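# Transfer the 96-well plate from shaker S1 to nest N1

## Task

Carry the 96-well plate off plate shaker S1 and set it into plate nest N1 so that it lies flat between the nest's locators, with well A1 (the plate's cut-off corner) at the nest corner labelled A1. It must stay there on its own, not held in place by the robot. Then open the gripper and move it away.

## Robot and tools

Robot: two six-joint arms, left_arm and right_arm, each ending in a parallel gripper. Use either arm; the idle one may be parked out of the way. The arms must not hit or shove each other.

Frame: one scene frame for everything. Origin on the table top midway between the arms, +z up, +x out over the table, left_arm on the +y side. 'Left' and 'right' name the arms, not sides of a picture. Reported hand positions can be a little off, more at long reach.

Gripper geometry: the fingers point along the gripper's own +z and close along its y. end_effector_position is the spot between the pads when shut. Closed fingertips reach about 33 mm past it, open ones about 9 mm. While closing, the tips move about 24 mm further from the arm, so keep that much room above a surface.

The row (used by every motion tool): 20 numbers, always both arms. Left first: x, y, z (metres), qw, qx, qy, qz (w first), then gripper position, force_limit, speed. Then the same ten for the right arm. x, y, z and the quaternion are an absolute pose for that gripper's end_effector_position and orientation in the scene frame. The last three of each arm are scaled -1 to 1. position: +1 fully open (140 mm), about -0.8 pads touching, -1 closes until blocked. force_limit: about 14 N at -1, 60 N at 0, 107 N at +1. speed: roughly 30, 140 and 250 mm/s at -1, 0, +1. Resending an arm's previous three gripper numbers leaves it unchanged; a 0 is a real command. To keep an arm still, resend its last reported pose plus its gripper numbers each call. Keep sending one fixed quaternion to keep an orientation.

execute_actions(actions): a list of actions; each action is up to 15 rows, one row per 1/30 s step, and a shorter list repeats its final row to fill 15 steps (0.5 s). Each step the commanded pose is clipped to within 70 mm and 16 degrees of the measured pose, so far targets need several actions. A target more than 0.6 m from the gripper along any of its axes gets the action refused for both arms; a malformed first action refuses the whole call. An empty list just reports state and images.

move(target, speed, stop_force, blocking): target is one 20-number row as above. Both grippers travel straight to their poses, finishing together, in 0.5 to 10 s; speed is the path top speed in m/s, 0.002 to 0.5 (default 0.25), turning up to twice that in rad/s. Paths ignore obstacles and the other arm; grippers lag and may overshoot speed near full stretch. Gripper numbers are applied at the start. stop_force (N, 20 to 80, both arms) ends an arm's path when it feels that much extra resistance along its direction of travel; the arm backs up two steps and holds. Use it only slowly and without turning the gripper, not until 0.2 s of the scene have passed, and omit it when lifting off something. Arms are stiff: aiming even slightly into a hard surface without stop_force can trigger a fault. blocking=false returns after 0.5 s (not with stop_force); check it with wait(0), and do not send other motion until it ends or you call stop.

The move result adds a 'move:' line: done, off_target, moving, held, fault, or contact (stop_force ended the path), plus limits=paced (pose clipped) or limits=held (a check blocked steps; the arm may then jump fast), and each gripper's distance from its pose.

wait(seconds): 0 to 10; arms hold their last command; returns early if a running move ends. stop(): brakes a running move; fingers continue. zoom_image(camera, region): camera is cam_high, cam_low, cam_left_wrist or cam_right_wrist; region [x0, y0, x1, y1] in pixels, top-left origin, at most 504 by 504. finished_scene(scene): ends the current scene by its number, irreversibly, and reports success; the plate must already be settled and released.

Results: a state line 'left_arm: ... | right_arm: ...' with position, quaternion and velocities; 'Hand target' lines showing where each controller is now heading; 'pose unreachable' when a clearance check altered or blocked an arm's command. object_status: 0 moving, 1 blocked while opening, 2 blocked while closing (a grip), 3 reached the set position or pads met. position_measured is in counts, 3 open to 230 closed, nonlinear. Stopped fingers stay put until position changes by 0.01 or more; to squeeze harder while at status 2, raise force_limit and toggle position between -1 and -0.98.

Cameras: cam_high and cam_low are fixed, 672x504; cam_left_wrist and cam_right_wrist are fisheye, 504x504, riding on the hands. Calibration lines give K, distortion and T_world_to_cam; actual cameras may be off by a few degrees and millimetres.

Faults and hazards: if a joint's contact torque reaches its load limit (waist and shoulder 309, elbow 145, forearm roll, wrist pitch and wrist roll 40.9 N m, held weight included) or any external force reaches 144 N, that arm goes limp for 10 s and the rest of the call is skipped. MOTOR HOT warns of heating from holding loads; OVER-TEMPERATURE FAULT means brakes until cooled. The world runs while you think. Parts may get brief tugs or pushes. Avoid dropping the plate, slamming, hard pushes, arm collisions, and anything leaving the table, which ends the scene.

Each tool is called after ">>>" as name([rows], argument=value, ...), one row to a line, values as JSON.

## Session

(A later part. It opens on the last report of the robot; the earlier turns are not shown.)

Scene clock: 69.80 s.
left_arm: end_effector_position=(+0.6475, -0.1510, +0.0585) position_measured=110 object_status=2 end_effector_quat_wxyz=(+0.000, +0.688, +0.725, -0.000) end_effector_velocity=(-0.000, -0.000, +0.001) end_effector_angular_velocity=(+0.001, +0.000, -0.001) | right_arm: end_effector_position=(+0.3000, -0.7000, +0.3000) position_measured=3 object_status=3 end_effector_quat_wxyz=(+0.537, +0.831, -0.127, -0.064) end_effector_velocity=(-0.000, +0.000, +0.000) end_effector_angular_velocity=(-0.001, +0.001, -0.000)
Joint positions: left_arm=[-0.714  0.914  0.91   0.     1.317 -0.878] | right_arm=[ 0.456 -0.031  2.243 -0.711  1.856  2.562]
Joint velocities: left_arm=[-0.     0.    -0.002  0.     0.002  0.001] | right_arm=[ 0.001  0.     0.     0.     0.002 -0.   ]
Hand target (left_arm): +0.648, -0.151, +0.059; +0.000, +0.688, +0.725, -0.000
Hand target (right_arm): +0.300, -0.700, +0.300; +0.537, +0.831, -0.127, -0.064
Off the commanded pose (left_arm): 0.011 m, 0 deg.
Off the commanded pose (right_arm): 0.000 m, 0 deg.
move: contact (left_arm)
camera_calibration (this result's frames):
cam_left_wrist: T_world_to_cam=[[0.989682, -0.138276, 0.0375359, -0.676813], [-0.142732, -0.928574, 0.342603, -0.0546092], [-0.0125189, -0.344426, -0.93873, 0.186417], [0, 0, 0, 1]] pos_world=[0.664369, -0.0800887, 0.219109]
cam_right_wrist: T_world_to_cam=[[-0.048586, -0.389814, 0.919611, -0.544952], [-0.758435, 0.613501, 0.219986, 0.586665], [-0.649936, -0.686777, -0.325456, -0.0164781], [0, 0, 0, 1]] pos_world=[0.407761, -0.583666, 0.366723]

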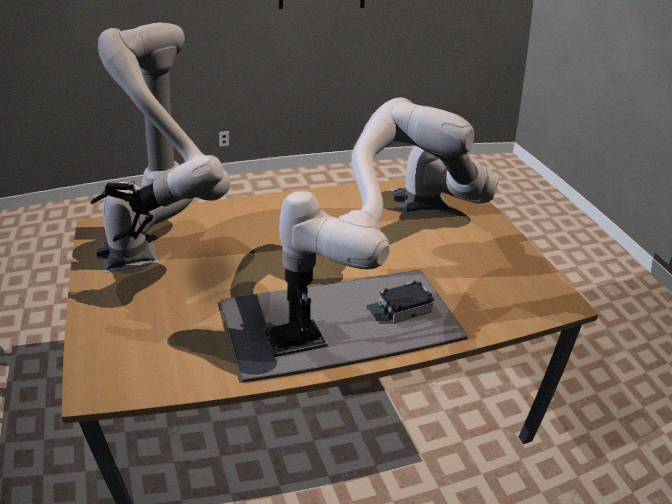

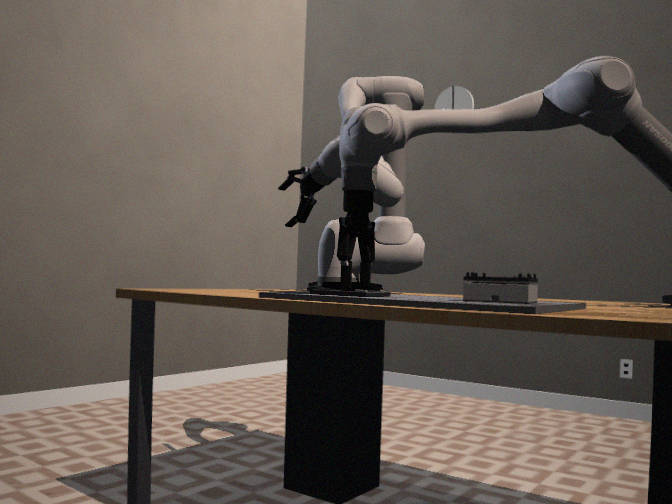

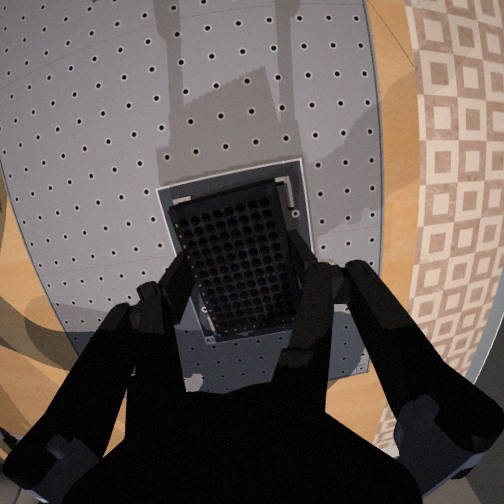

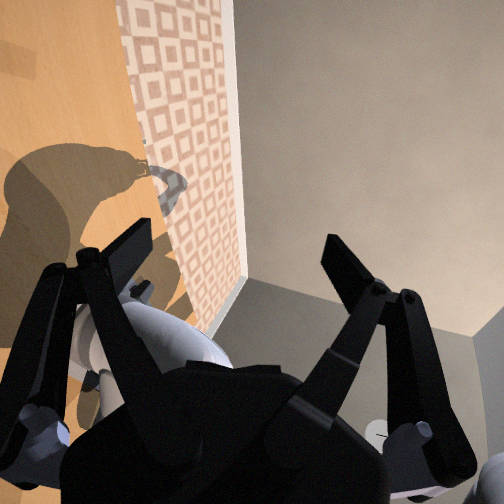

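Release and inspect.

>>> move(target=[0.6475,-0.151,0.059,0,0.688,0.725,0,0.6,0.6,-0.6,0.3,-0.7,0.3,0.537,0.831,-0.127,-0.064,1,0,0])

>>> move(target=[0.6475,-0.135,0.14,0,0.688,0.725,0,0.6,0.6,-0.6,0.3,-0.7,0.3,0.537,0.831,-0.127,-0.064,1,0,0])

>>> zoom_image(camera="cam_left_wrist", region=[160, 150, 330, 330])

>>> zoom_image(camera="cam_low", region=[300, 265, 410, 305])

>>> zoom_image(camera="cam_high", region=[255, 305, 335, 365])

Scene clock: 74.97 s.
left_arm: end_effector_position=(+0.6475, -0.1510, +0.0590) position_measured=53 object_status=0 end_effector_quat_wxyz=(-0.000, +0.688, +0.725, +0.000) end_effector_velocity=(-0.000, -0.001, +0.000) end_effector_angular_velocity=(-0.002, -0.001, -0.001) | right_arm: end_effector_position=(+0.3000, -0.7000, +0.3000) position_measured=3 object_status=3 end_effector_quat_wxyz=(+0.537, +0.831, -0.127, -0.064) end_effector_velocity=(-0.000, -0.000, +0.000) end_effector_angular_velocity=(-0.001, +0.001, -0.000)
Joint positions: left_arm=[-0.714  0.914  0.909  0.     1.318 -0.878] | right_arm=[ 0.456 -0.031  2.243 -0.711  1.856  2.562]
Joint velocities: left_arm=[-0.001 -0.    -0.    -0.001 -0.002  0.   ] | right_arm=[ 0.     0.     0.    -0.     0.001 -0.   ]
Hand target (left_arm): +0.648, -0.151, +0.059; -0.000, +0.688, +0.725, +0.000
Hand target (right_arm): +0.300, -0.700, +0.300; +0.537, +0.831, -0.127, -0.064
Off the commanded pose (left_arm): 0.000 m, 0 deg.
Off the commanded pose (right_arm): 0.000 m, 0 deg.
move: done
camera_calibration (this result's frames):
cam_left_wrist: T_world_to_cam=[[0.989693, -0.138257, 0.0373154, -0.676789], [-0.14264, -0.92865, 0.342436, -0.0548229], [-0.0126912, -0.34423, -0.9388, 0.187065], [0, 0, 0, 1]] pos_world=[0.664367, -0.0800887, 0.219644]
cam_right_wrist: T_world_to_cam=[[-0.048586, -0.389814, 0.919611, -0.544952], [-0.758435, 0.6135, 0.219986, 0.586665], [-0.649936, -0.686777, -0.325456, -0.0164782], [0, 0, 0, 1]] pos_world=[0.407761, -0.583666, 0.366723]

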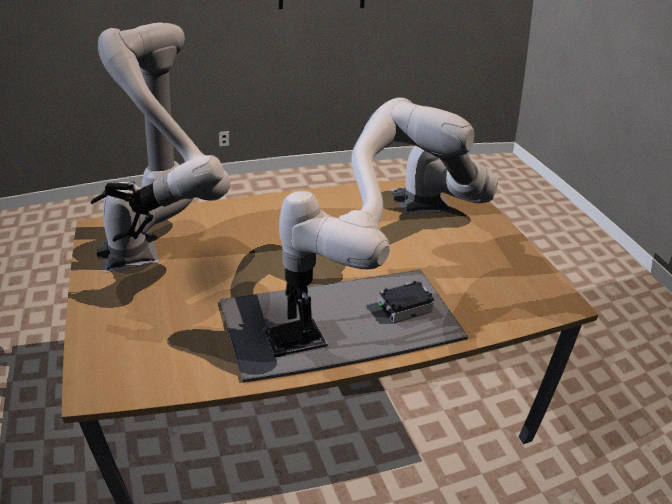

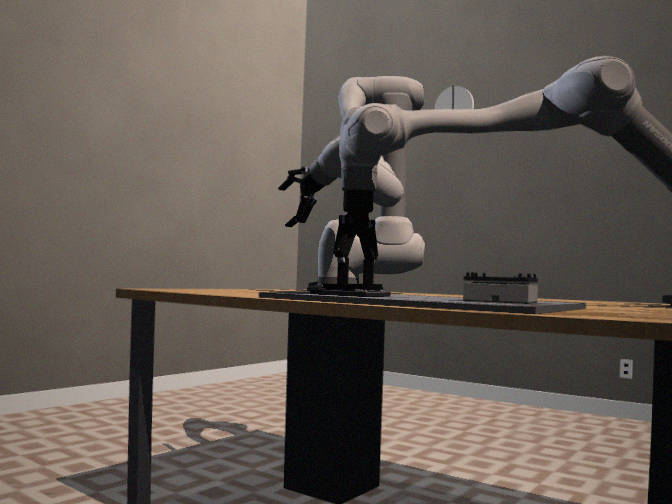

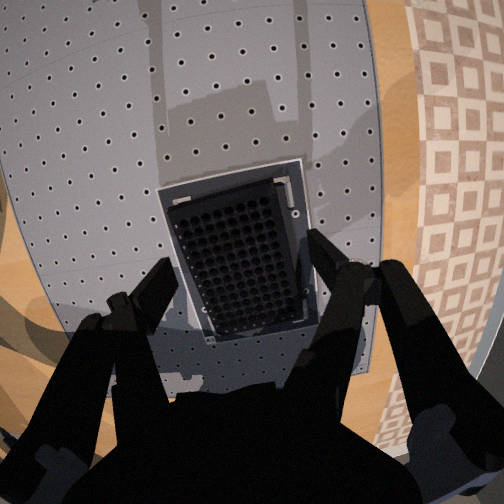

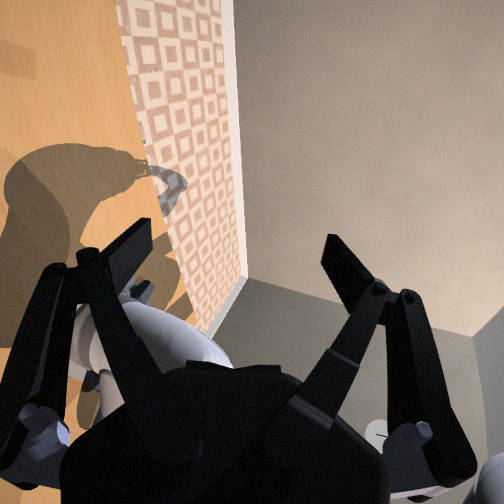

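Scene clock: 75.77 s.
left_arm: end_effector_position=(+0.6476, -0.1351, +0.1399) position_measured=53 object_status=3 end_effector_quat_wxyz=(-0.000, +0.688, +0.725, +0.000) end_effector_velocity=(+0.000, -0.000, +0.001) end_effector_angular_velocity=(-0.001, -0.000, -0.001) | right_arm: end_effector_position=(+0.3000, -0.7000, +0.3000) position_measured=3 object_status=3 end_effector_quat_wxyz=(+0.537, +0.831, -0.127, -0.064) end_effector_velocity=(+0.000, +0.000, -0.000) end_effector_angular_velocity=(-0.000, +0.000, +0.001)
Joint positions: left_arm=[-0.704  0.857  0.868  0.     1.416 -0.867] | right_arm=[ 0.456 -0.031  2.243 -0.711  1.856  2.562]
Joint velocities: left_arm=[ 0.    -0.    -0.001 -0.001  0.     0.001] | right_arm=[ 0.     0.     0.    -0.    -0.001  0.   ]
Hand target (left_arm): +0.648, -0.135, +0.140; +0.000, +0.688, +0.725, -0.000
Hand target (right_arm): +0.300, -0.700, +0.300; +0.537, +0.831, -0.127, -0.064
Off the commanded pose (left_arm): 0.000 m, 0 deg.
Off the commanded pose (right_arm): 0.000 m, 0 deg.
move: done
camera_calibration (this result's frames):
cam_left_wrist: T_world_to_cam=[[0.989674, -0.138402, 0.0372842, -0.67767], [-0.142766, -0.928639, 0.342413, -0.0676583], [-0.012767, -0.344201, -0.938809, 0.268555], [0, 0, 0, 1]] pos_world=[0.664442, -0.0641841, 0.300555]
cam_right_wrist: T_world_to_cam=[[-0.048586, -0.389814, 0.919611, -0.544952], [-0.758435, 0.613501, 0.219986, 0.586665], [-0.649936, -0.686777, -0.325456, -0.0164782], [0, 0, 0, 1]] pos_world=[0.407761, -0.583666, 0.366723]

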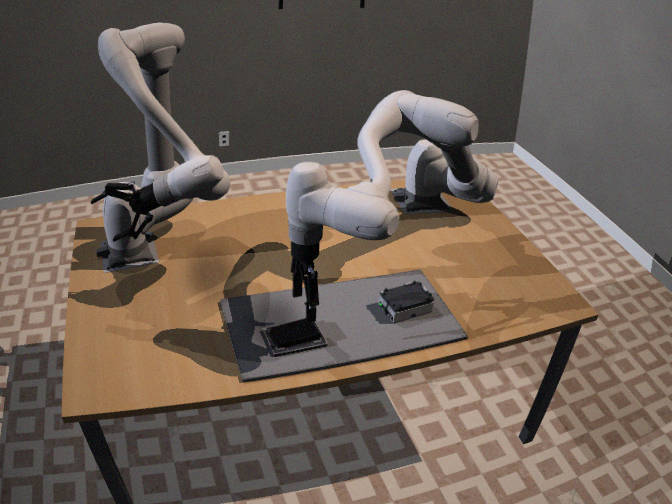

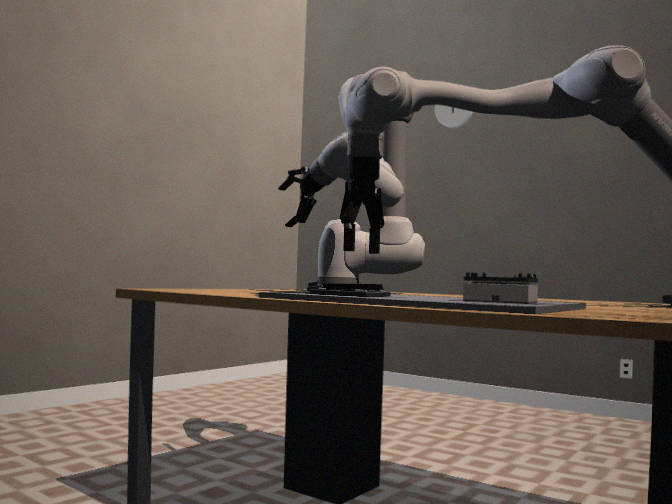

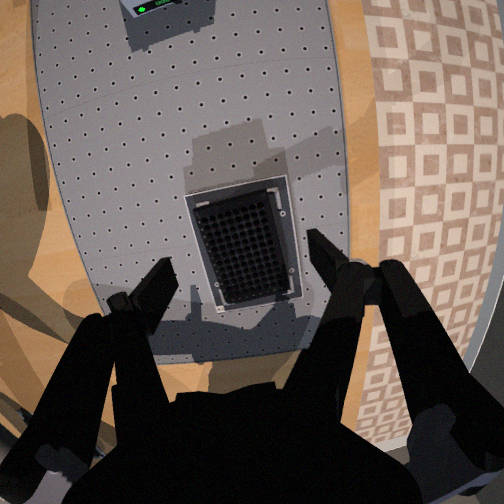

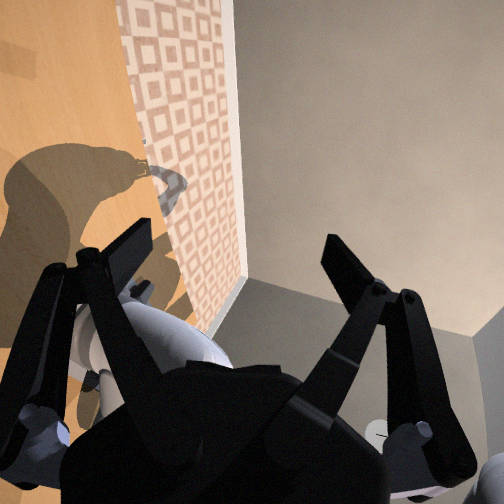

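Region (160, 150, 330, 330) of cam_left_wrist's 504x504 image, scaled by 2.800, with more detail than that image has.

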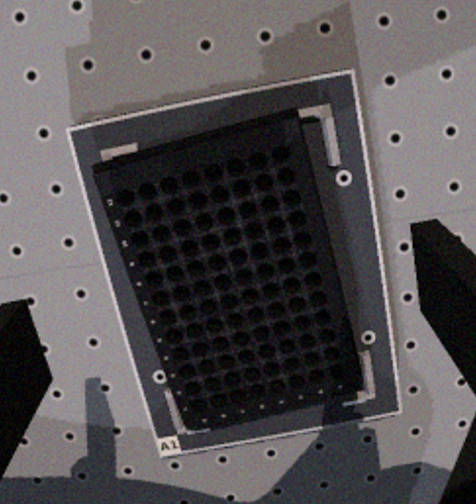

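Region (300, 265, 410, 305) of cam_low's 672x504 image, scaled by 4.582, with more detail than that image has; it fills the top 183 rows of this view, and the rest is white.

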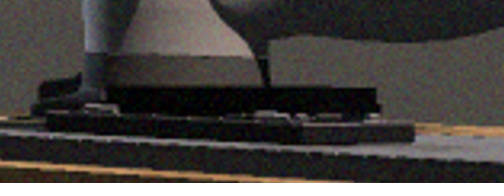

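Region (255, 305, 335, 365) of cam_high's 672x504 image, scaled by 6.300, with more detail than that image has; it fills the top 378 rows of this view, and the rest is white.

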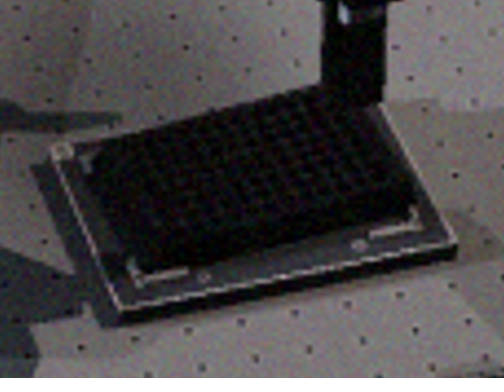

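>>> move(target=[0.6475,-0.151,0.059,0,0.688,0.725,0,0.6,0.6,-0.6,0.3,-0.7,0.3,0.537,0.831,-0.127,-0.064,1,0,0], speed=0.08)

>>> move(target=[0.6475,-0.151,0.059,0,0.688,0.725,0,-1,0.6,-0.6,0.3,-0.7,0.3,0.537,0.831,-0.127,-0.064,1,0,0])

>>> move(target=[0.6495,-0.151,0.064,0,0.695,0.719,0,-1,0.6,-0.6,0.3,-0.7,0.3,0.537,0.831,-0.127,-0.064,1,0,0], speed=0.01)

>>> move(target=[0.6495,-0.151,0.047,0,0.695,0.719,0,-1,0.6,-0.6,0.3,-0.7,0.3,0.537,0.831,-0.127,-0.064,1,0,0], speed=0.005, stop_force=20)

>>> zoom_image(camera="cam_left_wrist", region=[140, 140, 340, 360])

Scene clock: 82.97 s.
left_arm: end_effector_position=(+0.6474, -0.1509, +0.0591) position_measured=53 object_status=3 end_effector_quat_wxyz=(+0.000, +0.688, +0.725, +0.000) end_effector_velocity=(-0.001, -0.001, -0.001) end_effector_angular_velocity=(+0.000, +0.000, -0.002) | right_arm: end_effector_position=(+0.3000, -0.7000, +0.3000) position_measured=3 object_status=3 end_effector_quat_wxyz=(+0.537, +0.831, -0.127, -0.064) end_effector_velocity=(+0.000, +0.000, -0.000) end_effector_angular_velocity=(-0.000, +0.001, +0.002)
Joint positions: left_arm=[-0.714  0.914  0.91   0.     1.318 -0.878] | right_arm=[ 0.456 -0.031  2.243 -0.711  1.856  2.562]
Joint velocities: left_arm=[-0.001  0.     0.     0.    -0.     0.001] | right_arm=[ 0.002  0.001  0.     0.    -0.    -0.   ]
Hand target (left_arm): +0.647, -0.151, +0.059; -0.000, +0.688, +0.725, +0.000
Hand target (right_arm): +0.300, -0.700, +0.300; +0.537, +0.831, -0.127, -0.064
Off the commanded pose (left_arm): 0.000 m, 0 deg.
Off the commanded pose (right_arm): 0.000 m, 0 deg.
move: done
camera_calibration (this result's frames):
cam_left_wrist: T_world_to_cam=[[0.98971, -0.138118, 0.0373727, -0.676719], [-0.14253, -0.928665, 0.342443, -0.0548579], [-0.0125907, -0.344246, -0.938795, 0.187127], [0, 0, 0, 1]] pos_world=[0.664293, -0.0799935, 0.219751]
cam_right_wrist: T_world_to_cam=[[-0.0485861, -0.389814, 0.919611, -0.544952], [-0.758435, 0.613501, 0.219986, 0.586665], [-0.649936, -0.686777, -0.325456, -0.0164781], [0, 0, 0, 1]] pos_world=[0.407761, -0.583666, 0.366723]

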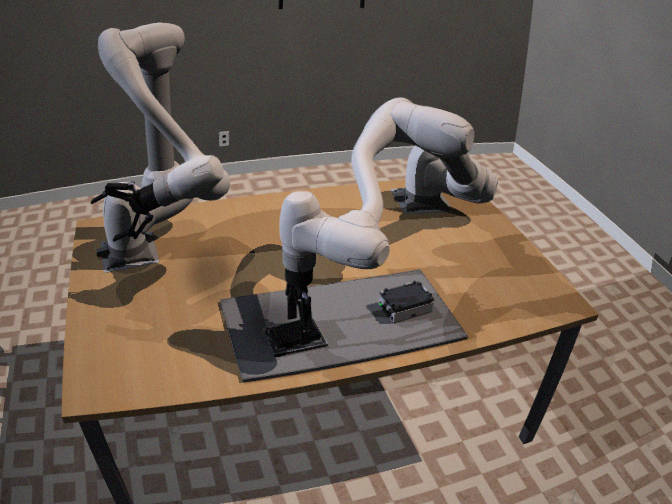

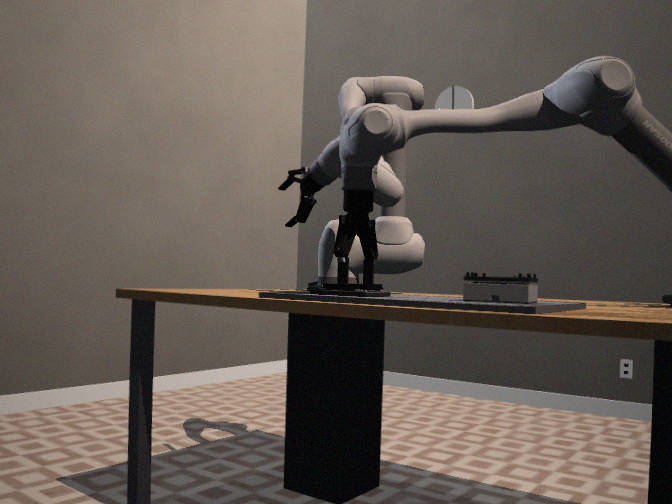

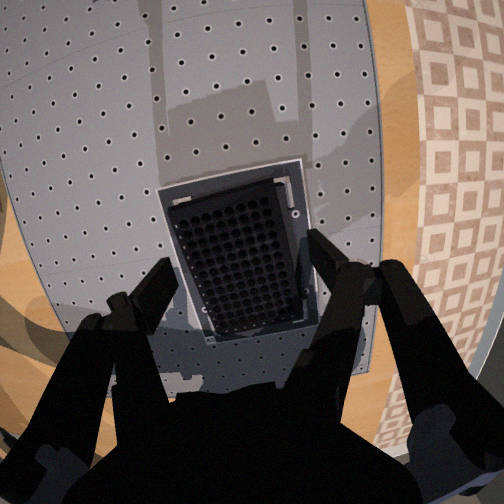

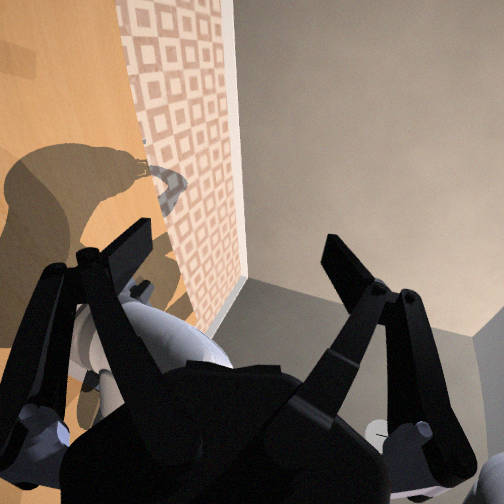

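Scene clock: 83.70 s.
left_arm: end_effector_position=(+0.6475, -0.1511, +0.0591) position_measured=112 object_status=2 end_effector_quat_wxyz=(+0.000, +0.688, +0.725, +0.000) end_effector_velocity=(-0.001, -0.001, -0.000) end_effector_angular_velocity=(-0.000, +0.001, +0.001) | right_arm: end_effector_position=(+0.3000, -0.7000, +0.3000) position_measured=3 object_status=3 end_effector_quat_wxyz=(+0.537, +0.831, -0.127, -0.064) end_effector_velocity=(-0.000, -0.000, +0.000) end_effector_angular_velocity=(+0.000, -0.000, -0.002)
Joint positions: left_arm=[-0.714  0.914  0.909  0.     1.318 -0.878] | right_arm=[ 0.456 -0.031  2.243 -0.711  1.856  2.562]
Joint velocities: left_arm=[-0.001  0.    -0.    -0.001  0.001 -0.001] | right_arm=[-0.002 -0.    -0.     0.001  0.     0.   ]
Hand target (left_arm): +0.647, -0.151, +0.059; +0.000, +0.688, +0.725, +0.000
Hand target (right_arm): +0.300, -0.700, +0.300; +0.537, +0.831, -0.127, -0.064
Off the commanded pose (left_arm): 0.000 m, 0 deg.
Off the commanded pose (right_arm): 0.000 m, 0 deg.
move: done
camera_calibration (this result's frames):
cam_left_wrist: T_world_to_cam=[[0.989675, -0.138321, 0.037547, -0.676829], [-0.142779, -0.928581, 0.342565, -0.0548625], [-0.0125186, -0.34439, -0.938743, 0.187033], [0, 0, 0, 1]] pos_world=[0.66435, -0.0801521, 0.219783]
cam_right_wrist: T_world_to_cam=[[-0.048586, -0.389814, 0.919611, -0.544952], [-0.758435, 0.6135, 0.219986, 0.586665], [-0.649935, -0.686777, -0.325456, -0.0164783], [0, 0, 0, 1]] pos_world=[0.407761, -0.583666, 0.366723]

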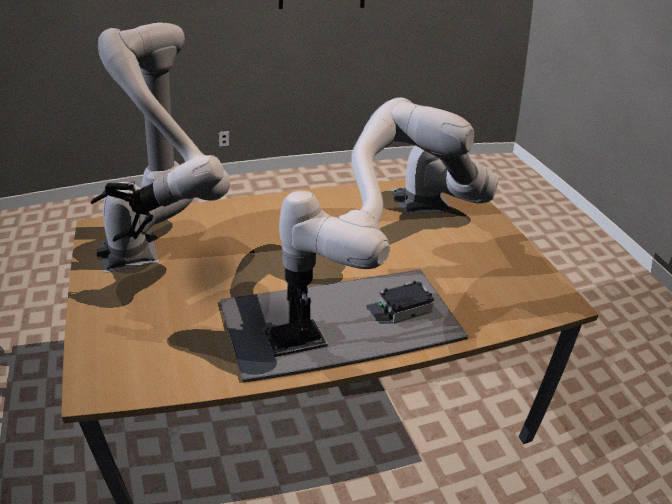

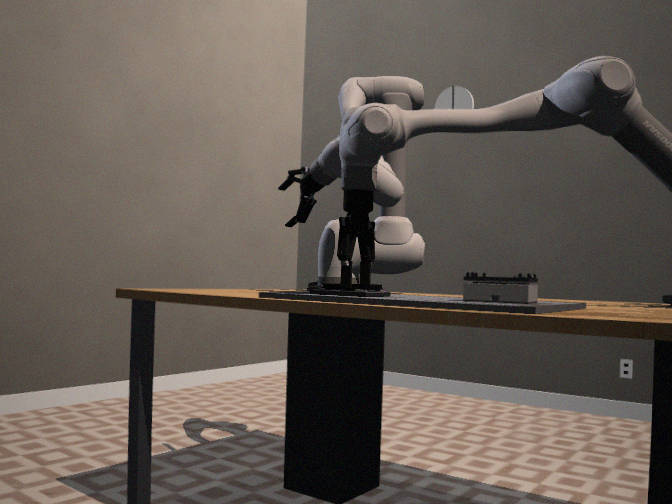

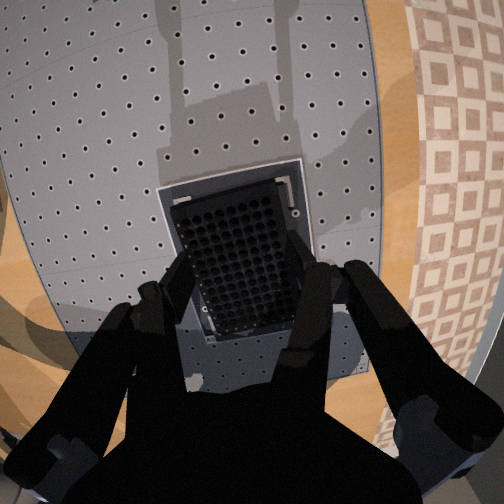

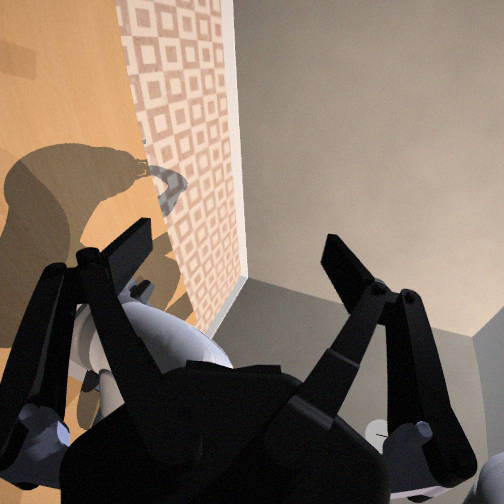

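Scene clock: 84.83 s.
left_arm: end_effector_position=(+0.6495, -0.1510, +0.0640) position_measured=113 object_status=2 end_effector_quat_wxyz=(-0.000, +0.695, +0.719, +0.000) end_effector_velocity=(+0.000, -0.000, +0.000) end_effector_angular_velocity=(-0.000, -0.001, -0.001) | right_arm: end_effector_position=(+0.3000, -0.7000, +0.3000) position_measured=3 object_status=3 end_effector_quat_wxyz=(+0.537, +0.831, -0.127, -0.064) end_effector_velocity=(-0.000, +0.000, +0.000) end_effector_angular_velocity=(-0.000, +0.000, +0.000)
Joint positions: left_arm=[-0.713  0.914  0.9    0.     1.328 -0.858] | right_arm=[ 0.456 -0.031  2.243 -0.711  1.856  2.562]
Joint velocities: left_arm=[ 0.     0.    -0.001  0.001 -0.     0.001] | right_arm=[ 0. -0.  0.  0.  0. -0.]
Hand target (left_arm): +0.650, -0.151, +0.064; +0.000, +0.695, +0.719, -0.000
Hand target (right_arm): +0.300, -0.700, +0.300; +0.537, +0.831, -0.127, -0.064
Off the commanded pose (left_arm): 0.000 m, 0 deg.
Off the commanded pose (right_arm): 0.000 m, 0 deg.
move: done
camera_calibration (this result's frames):
cam_left_wrist: T_world_to_cam=[[0.986981, -0.156443, 0.0373465, -0.679949], [-0.159713, -0.925871, 0.342424, -0.0447413], [-0.0189918, -0.343931, -0.938803, 0.195925], [0, 0, 0, 1]] pos_world=[0.667672, -0.0804131, 0.224649]
cam_right_wrist: T_world_to_cam=[[-0.0485861, -0.389814, 0.919611, -0.544952], [-0.758435, 0.613501, 0.219986, 0.586665], [-0.649935, -0.686777, -0.325456, -0.0164782], [0, 0, 0, 1]] pos_world=[0.407761, -0.583666, 0.366723]

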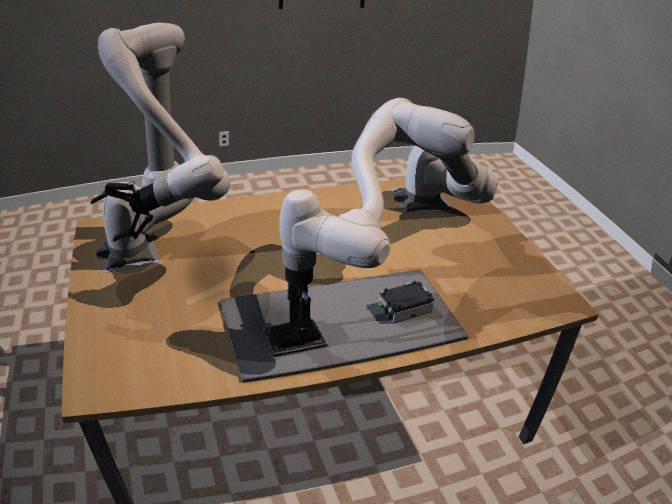

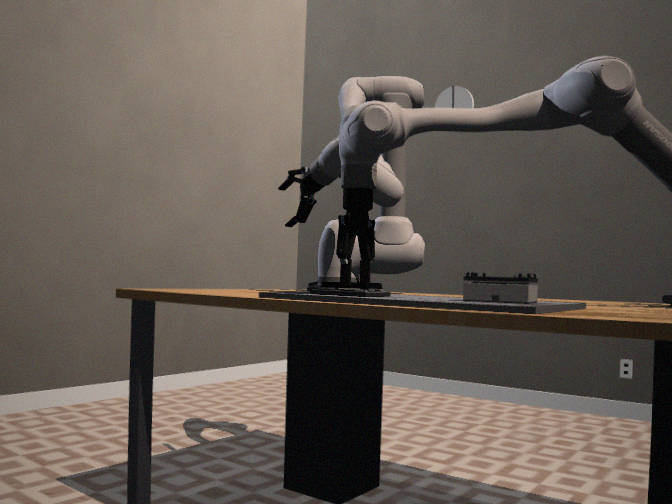

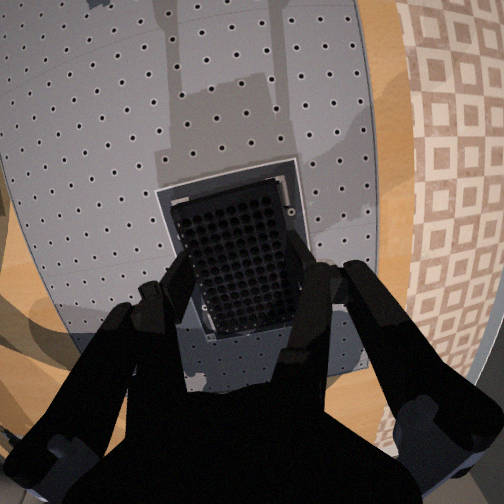

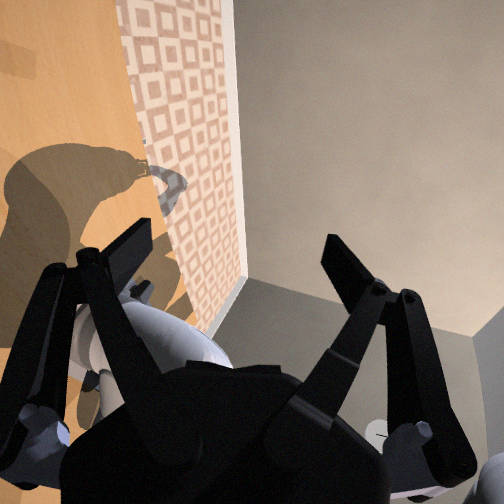

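Scene clock: 85.90 s.
left_arm: end_effector_position=(+0.6496, -0.1510, +0.0602) position_measured=113 object_status=2 end_effector_quat_wxyz=(+0.000, +0.695, +0.719, +0.000) end_effector_velocity=(-0.000, +0.000, +0.002) end_effector_angular_velocity=(+0.001, +0.003, -0.000) | right_arm: end_effector_position=(+0.3000, -0.7000, +0.3000) position_measured=3 object_status=3 end_effector_quat_wxyz=(+0.537, +0.831, -0.127, -0.064) end_effector_velocity=(+0.000, -0.000, +0.000) end_effector_angular_velocity=(-0.001, -0.000, +0.000)
Joint positions: left_arm=[-0.713  0.916  0.903  0.     1.322 -0.858] | right_arm=[ 0.456 -0.031  2.243 -0.711  1.856  2.562]
Joint velocities: left_arm=[ 0.     0.    -0.003 -0.001  0.006  0.   ] | right_arm=[ 0.    -0.    -0.    -0.001  0.001  0.   ]
Hand target (left_arm): +0.650, -0.151, +0.061; +0.000, +0.695, +0.719, +0.000
Hand target (right_arm): +0.300, -0.700, +0.300; +0.537, +0.831, -0.127, -0.064
Off the commanded pose (left_arm): 0.013 m, 0 deg.
Off the commanded pose (right_arm): 0.000 m, 0 deg.
move: contact (left_arm)
camera_calibration (this result's frames):
cam_left_wrist: T_world_to_cam=[[0.986977, -0.156418, 0.0375345, -0.679876], [-0.159753, -0.925814, 0.342561, -0.0434051], [-0.0188329, -0.344096, -0.938746, 0.192191], [0, 0, 0, 1]] pos_world=[0.667708, -0.0803979, 0.220806]
cam_right_wrist: T_world_to_cam=[[-0.0485861, -0.389814, 0.919611, -0.544952], [-0.758435, 0.613501, 0.219986, 0.586665], [-0.649935, -0.686777, -0.325456, -0.0164783], [0, 0, 0, 1]] pos_world=[0.407761, -0.583666, 0.366723]

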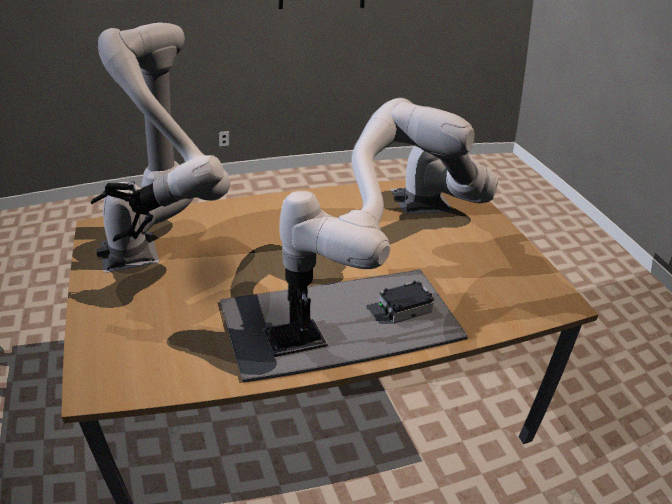

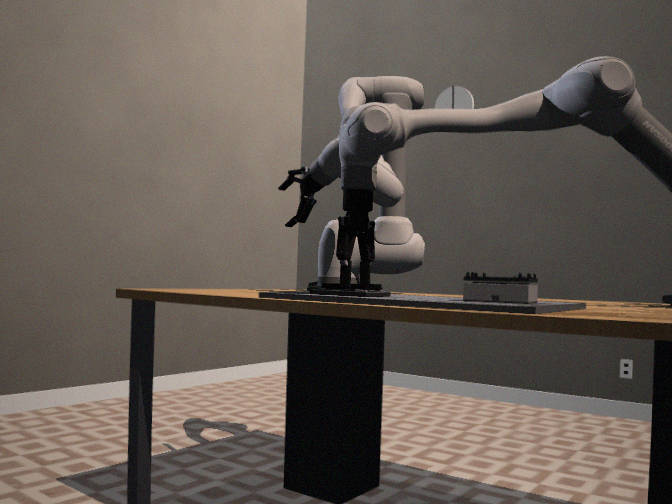

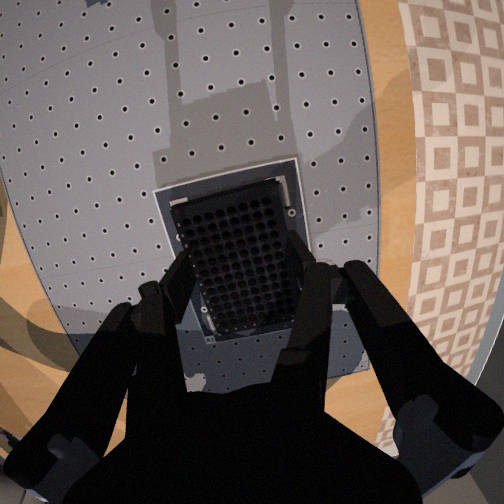

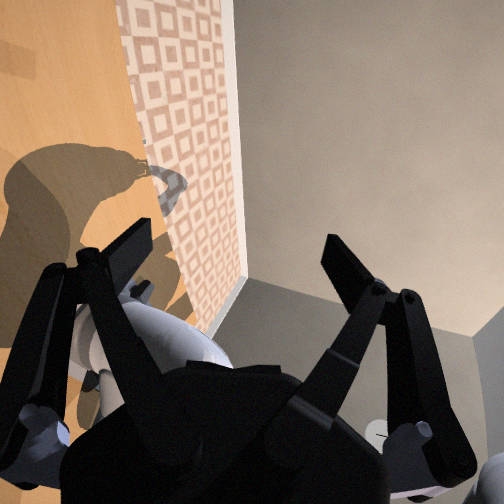

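Region (140, 140, 340, 360) of cam_left_wrist's 504x504 image, scaled by 2.291, with more detail than that image has; it fills the left 458 columns of this view, and the rest is white.

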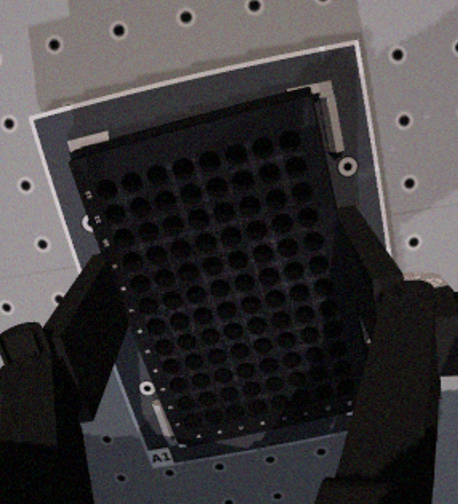

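>>> move(target=[0.6495,-0.151,0.0605,0,0.695,0.719,0,0.6,0.6,-0.6,0.3,-0.7,0.3,0.537,0.831,-0.127,-0.064,1,0,0])

>>> move(target=[0.6495,-0.135,0.14,0,0.695,0.719,0,0.6,0.6,-0.6,0.3,-0.7,0.3,0.537,0.831,-0.127,-0.064,1,0,0])

>>> zoom_image(camera="cam_left_wrist", region=[160, 150, 330, 330])

>>> zoom_image(camera="cam_low", region=[300, 265, 410, 305])

Scene clock: 93.33 s.
left_arm: end_effector_position=(+0.6495, -0.1510, +0.0606) position_measured=53 object_status=3 end_effector_quat_wxyz=(+0.000, +0.695, +0.719, +0.000) end_effector_velocity=(-0.000, -0.001, +0.000) end_effector_angular_velocity=(-0.001, +0.000, -0.001) | right_arm: end_effector_position=(+0.3000, -0.7000, +0.3000) position_measured=3 object_status=3 end_effector_quat_wxyz=(+0.537, +0.831, -0.127, -0.064) end_effector_velocity=(-0.000, +0.000, +0.000) end_effector_angular_velocity=(-0.001, +0.001, +0.002)
Joint positions: left_arm=[-0.713  0.916  0.903  0.     1.323 -0.858] | right_arm=[ 0.456 -0.031  2.243 -0.711  1.856  2.562]
Joint velocities: left_arm=[-0.    -0.    -0.    -0.001 -0.     0.001] | right_arm=[ 0.002  0.     0.    -0.001  0.001 -0.   ]
Hand target (left_arm): +0.650, -0.151, +0.061; +0.000, +0.695, +0.719, +0.000
Hand target (right_arm): +0.300, -0.700, +0.300; +0.537, +0.831, -0.127, -0.064
Off the commanded pose (left_arm): 0.000 m, 0 deg.
Off the commanded pose (right_arm): 0.000 m, 0 deg.
move: done
camera_calibration (this result's frames):
cam_left_wrist: T_world_to_cam=[[0.98697, -0.156496, 0.037413, -0.679798], [-0.159785, -0.925841, 0.342473, -0.0435598], [-0.0189571, -0.343988, -0.938782, 0.192707], [0, 0, 0, 1]] pos_world=[0.667633, -0.080426, 0.221261]
cam_right_wrist: T_world_to_cam=[[-0.0485862, -0.389814, 0.919611, -0.544952], [-0.758435, 0.613501, 0.219986, 0.586665], [-0.649936, -0.686777, -0.325456, -0.0164781], [0, 0, 0, 1]] pos_world=[0.407761, -0.583666, 0.366723]

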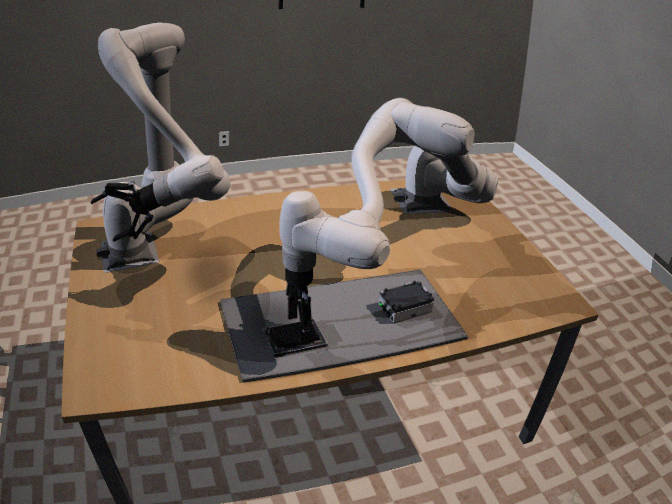

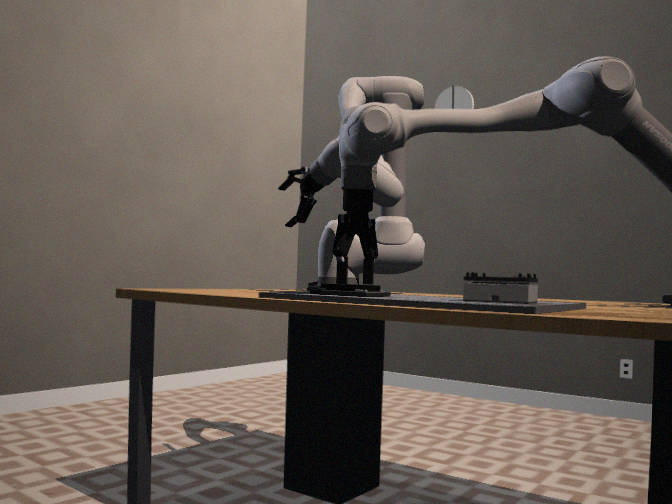

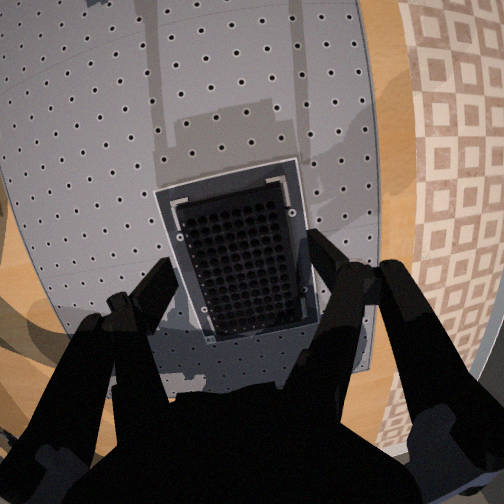

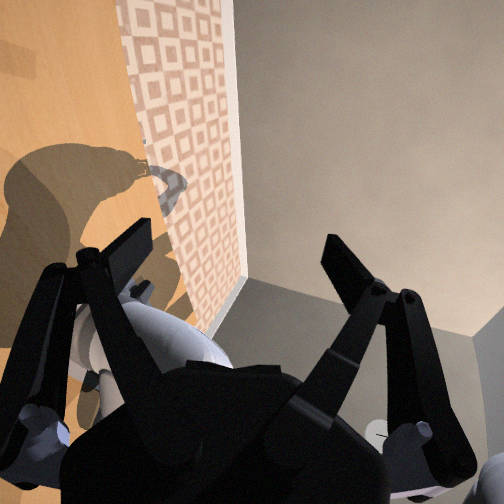

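Scene clock: 94.13 s.
left_arm: end_effector_position=(+0.6495, -0.1351, +0.1399) position_measured=53 object_status=3 end_effector_quat_wxyz=(-0.000, +0.695, +0.719, -0.000) end_effector_velocity=(-0.000, +0.000, +0.001) end_effector_angular_velocity=(-0.000, +0.000, -0.000) | right_arm: end_effector_position=(+0.3000, -0.7000, +0.3000) position_measured=3 object_status=3 end_effector_quat_wxyz=(+0.537, +0.831, -0.127, -0.064) end_effector_velocity=(+0.000, +0.000, +0.000) end_effector_angular_velocity=(-0.001, -0.001, +0.002)
Joint positions: left_arm=[-0.702  0.86   0.863 -0.     1.419 -0.847] | right_arm=[ 0.456 -0.031  2.243 -0.711  1.856  2.562]
Joint velocities: left_arm=[ 0.    -0.001 -0.    -0.001  0.001  0.001] | right_arm=[ 0.001  0.    -0.    -0.001 -0.     0.   ]
Hand target (left_arm): +0.650, -0.135, +0.140; +0.000, +0.695, +0.719, -0.000
Hand target (right_arm): +0.300, -0.700, +0.300; +0.537, +0.831, -0.127, -0.064
Off the commanded pose (left_arm): 0.000 m, 0 deg.
Off the commanded pose (right_arm): 0.000 m, 0 deg.
move: done
camera_calibration (this result's frames):
cam_left_wrist: T_world_to_cam=[[0.986962, -0.156589, 0.0372412, -0.680323], [-0.159813, -0.925838, 0.342466, -0.0559457], [-0.0191469, -0.343953, -0.938792, 0.272751], [0, 0, 0, 1]] pos_world=[0.667734, -0.064514, 0.300552]
cam_right_wrist: T_world_to_cam=[[-0.048586, -0.389814, 0.919611, -0.544952], [-0.758435, 0.613501, 0.219986, 0.586665], [-0.649936, -0.686777, -0.325456, -0.0164781], [0, 0, 0, 1]] pos_world=[0.407761, -0.583666, 0.366723]

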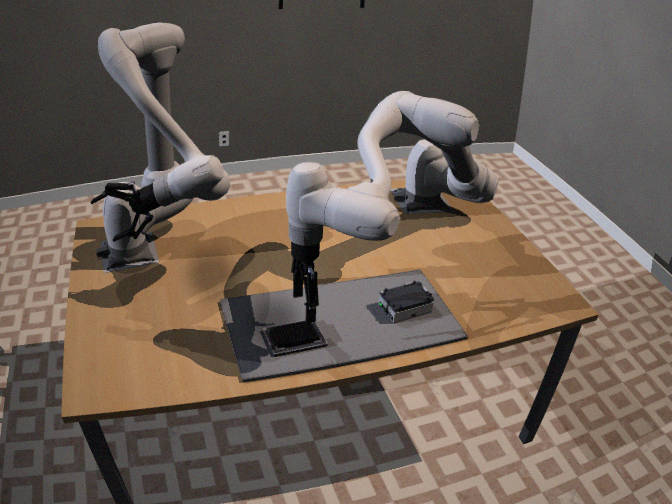

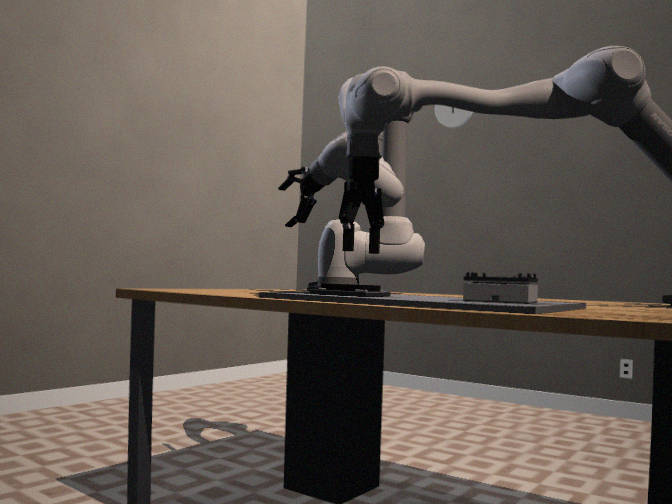

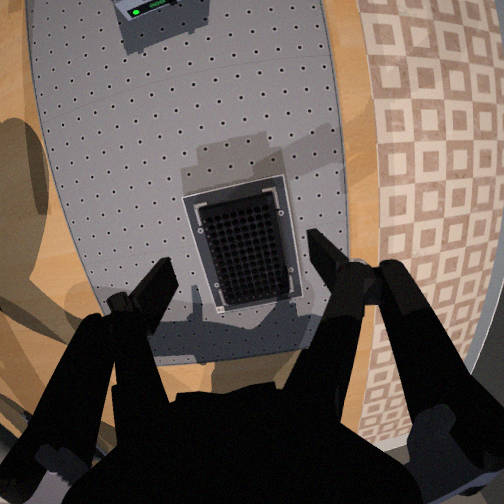

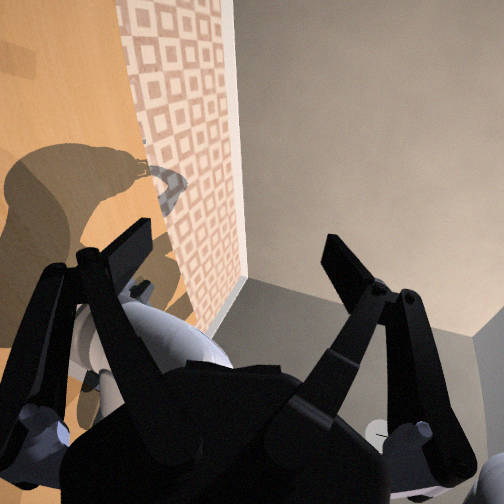

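Region (160, 150, 330, 330) of cam_left_wrist's 504x504 image, scaled by 2.800, with more detail than that image has.

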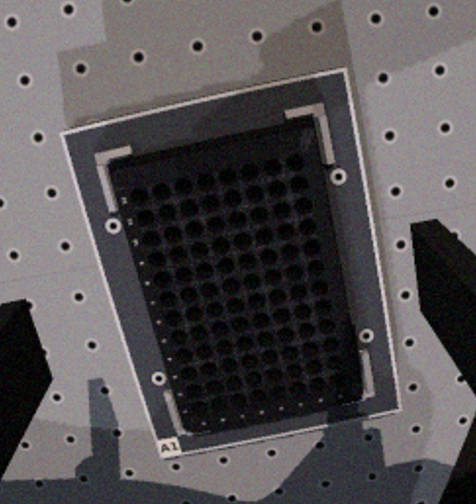

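Region (300, 265, 410, 305) of cam_low's 672x504 image, scaled by 4.582, with more detail than that image has; it fills the top 183 rows of this view, and the rest is white.

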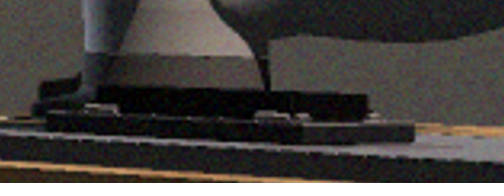

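>>> zoom_image(camera="cam_high", region=[255, 310, 335, 365])

Region (255, 310, 335, 365) of cam_high's 672x504 image, scaled by 6.300, with more detail than that image has; it fills the top 346 rows of this view, and the rest is white.

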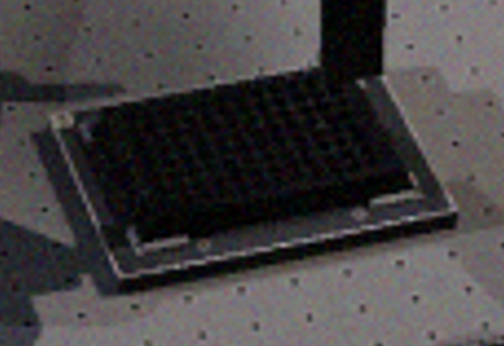

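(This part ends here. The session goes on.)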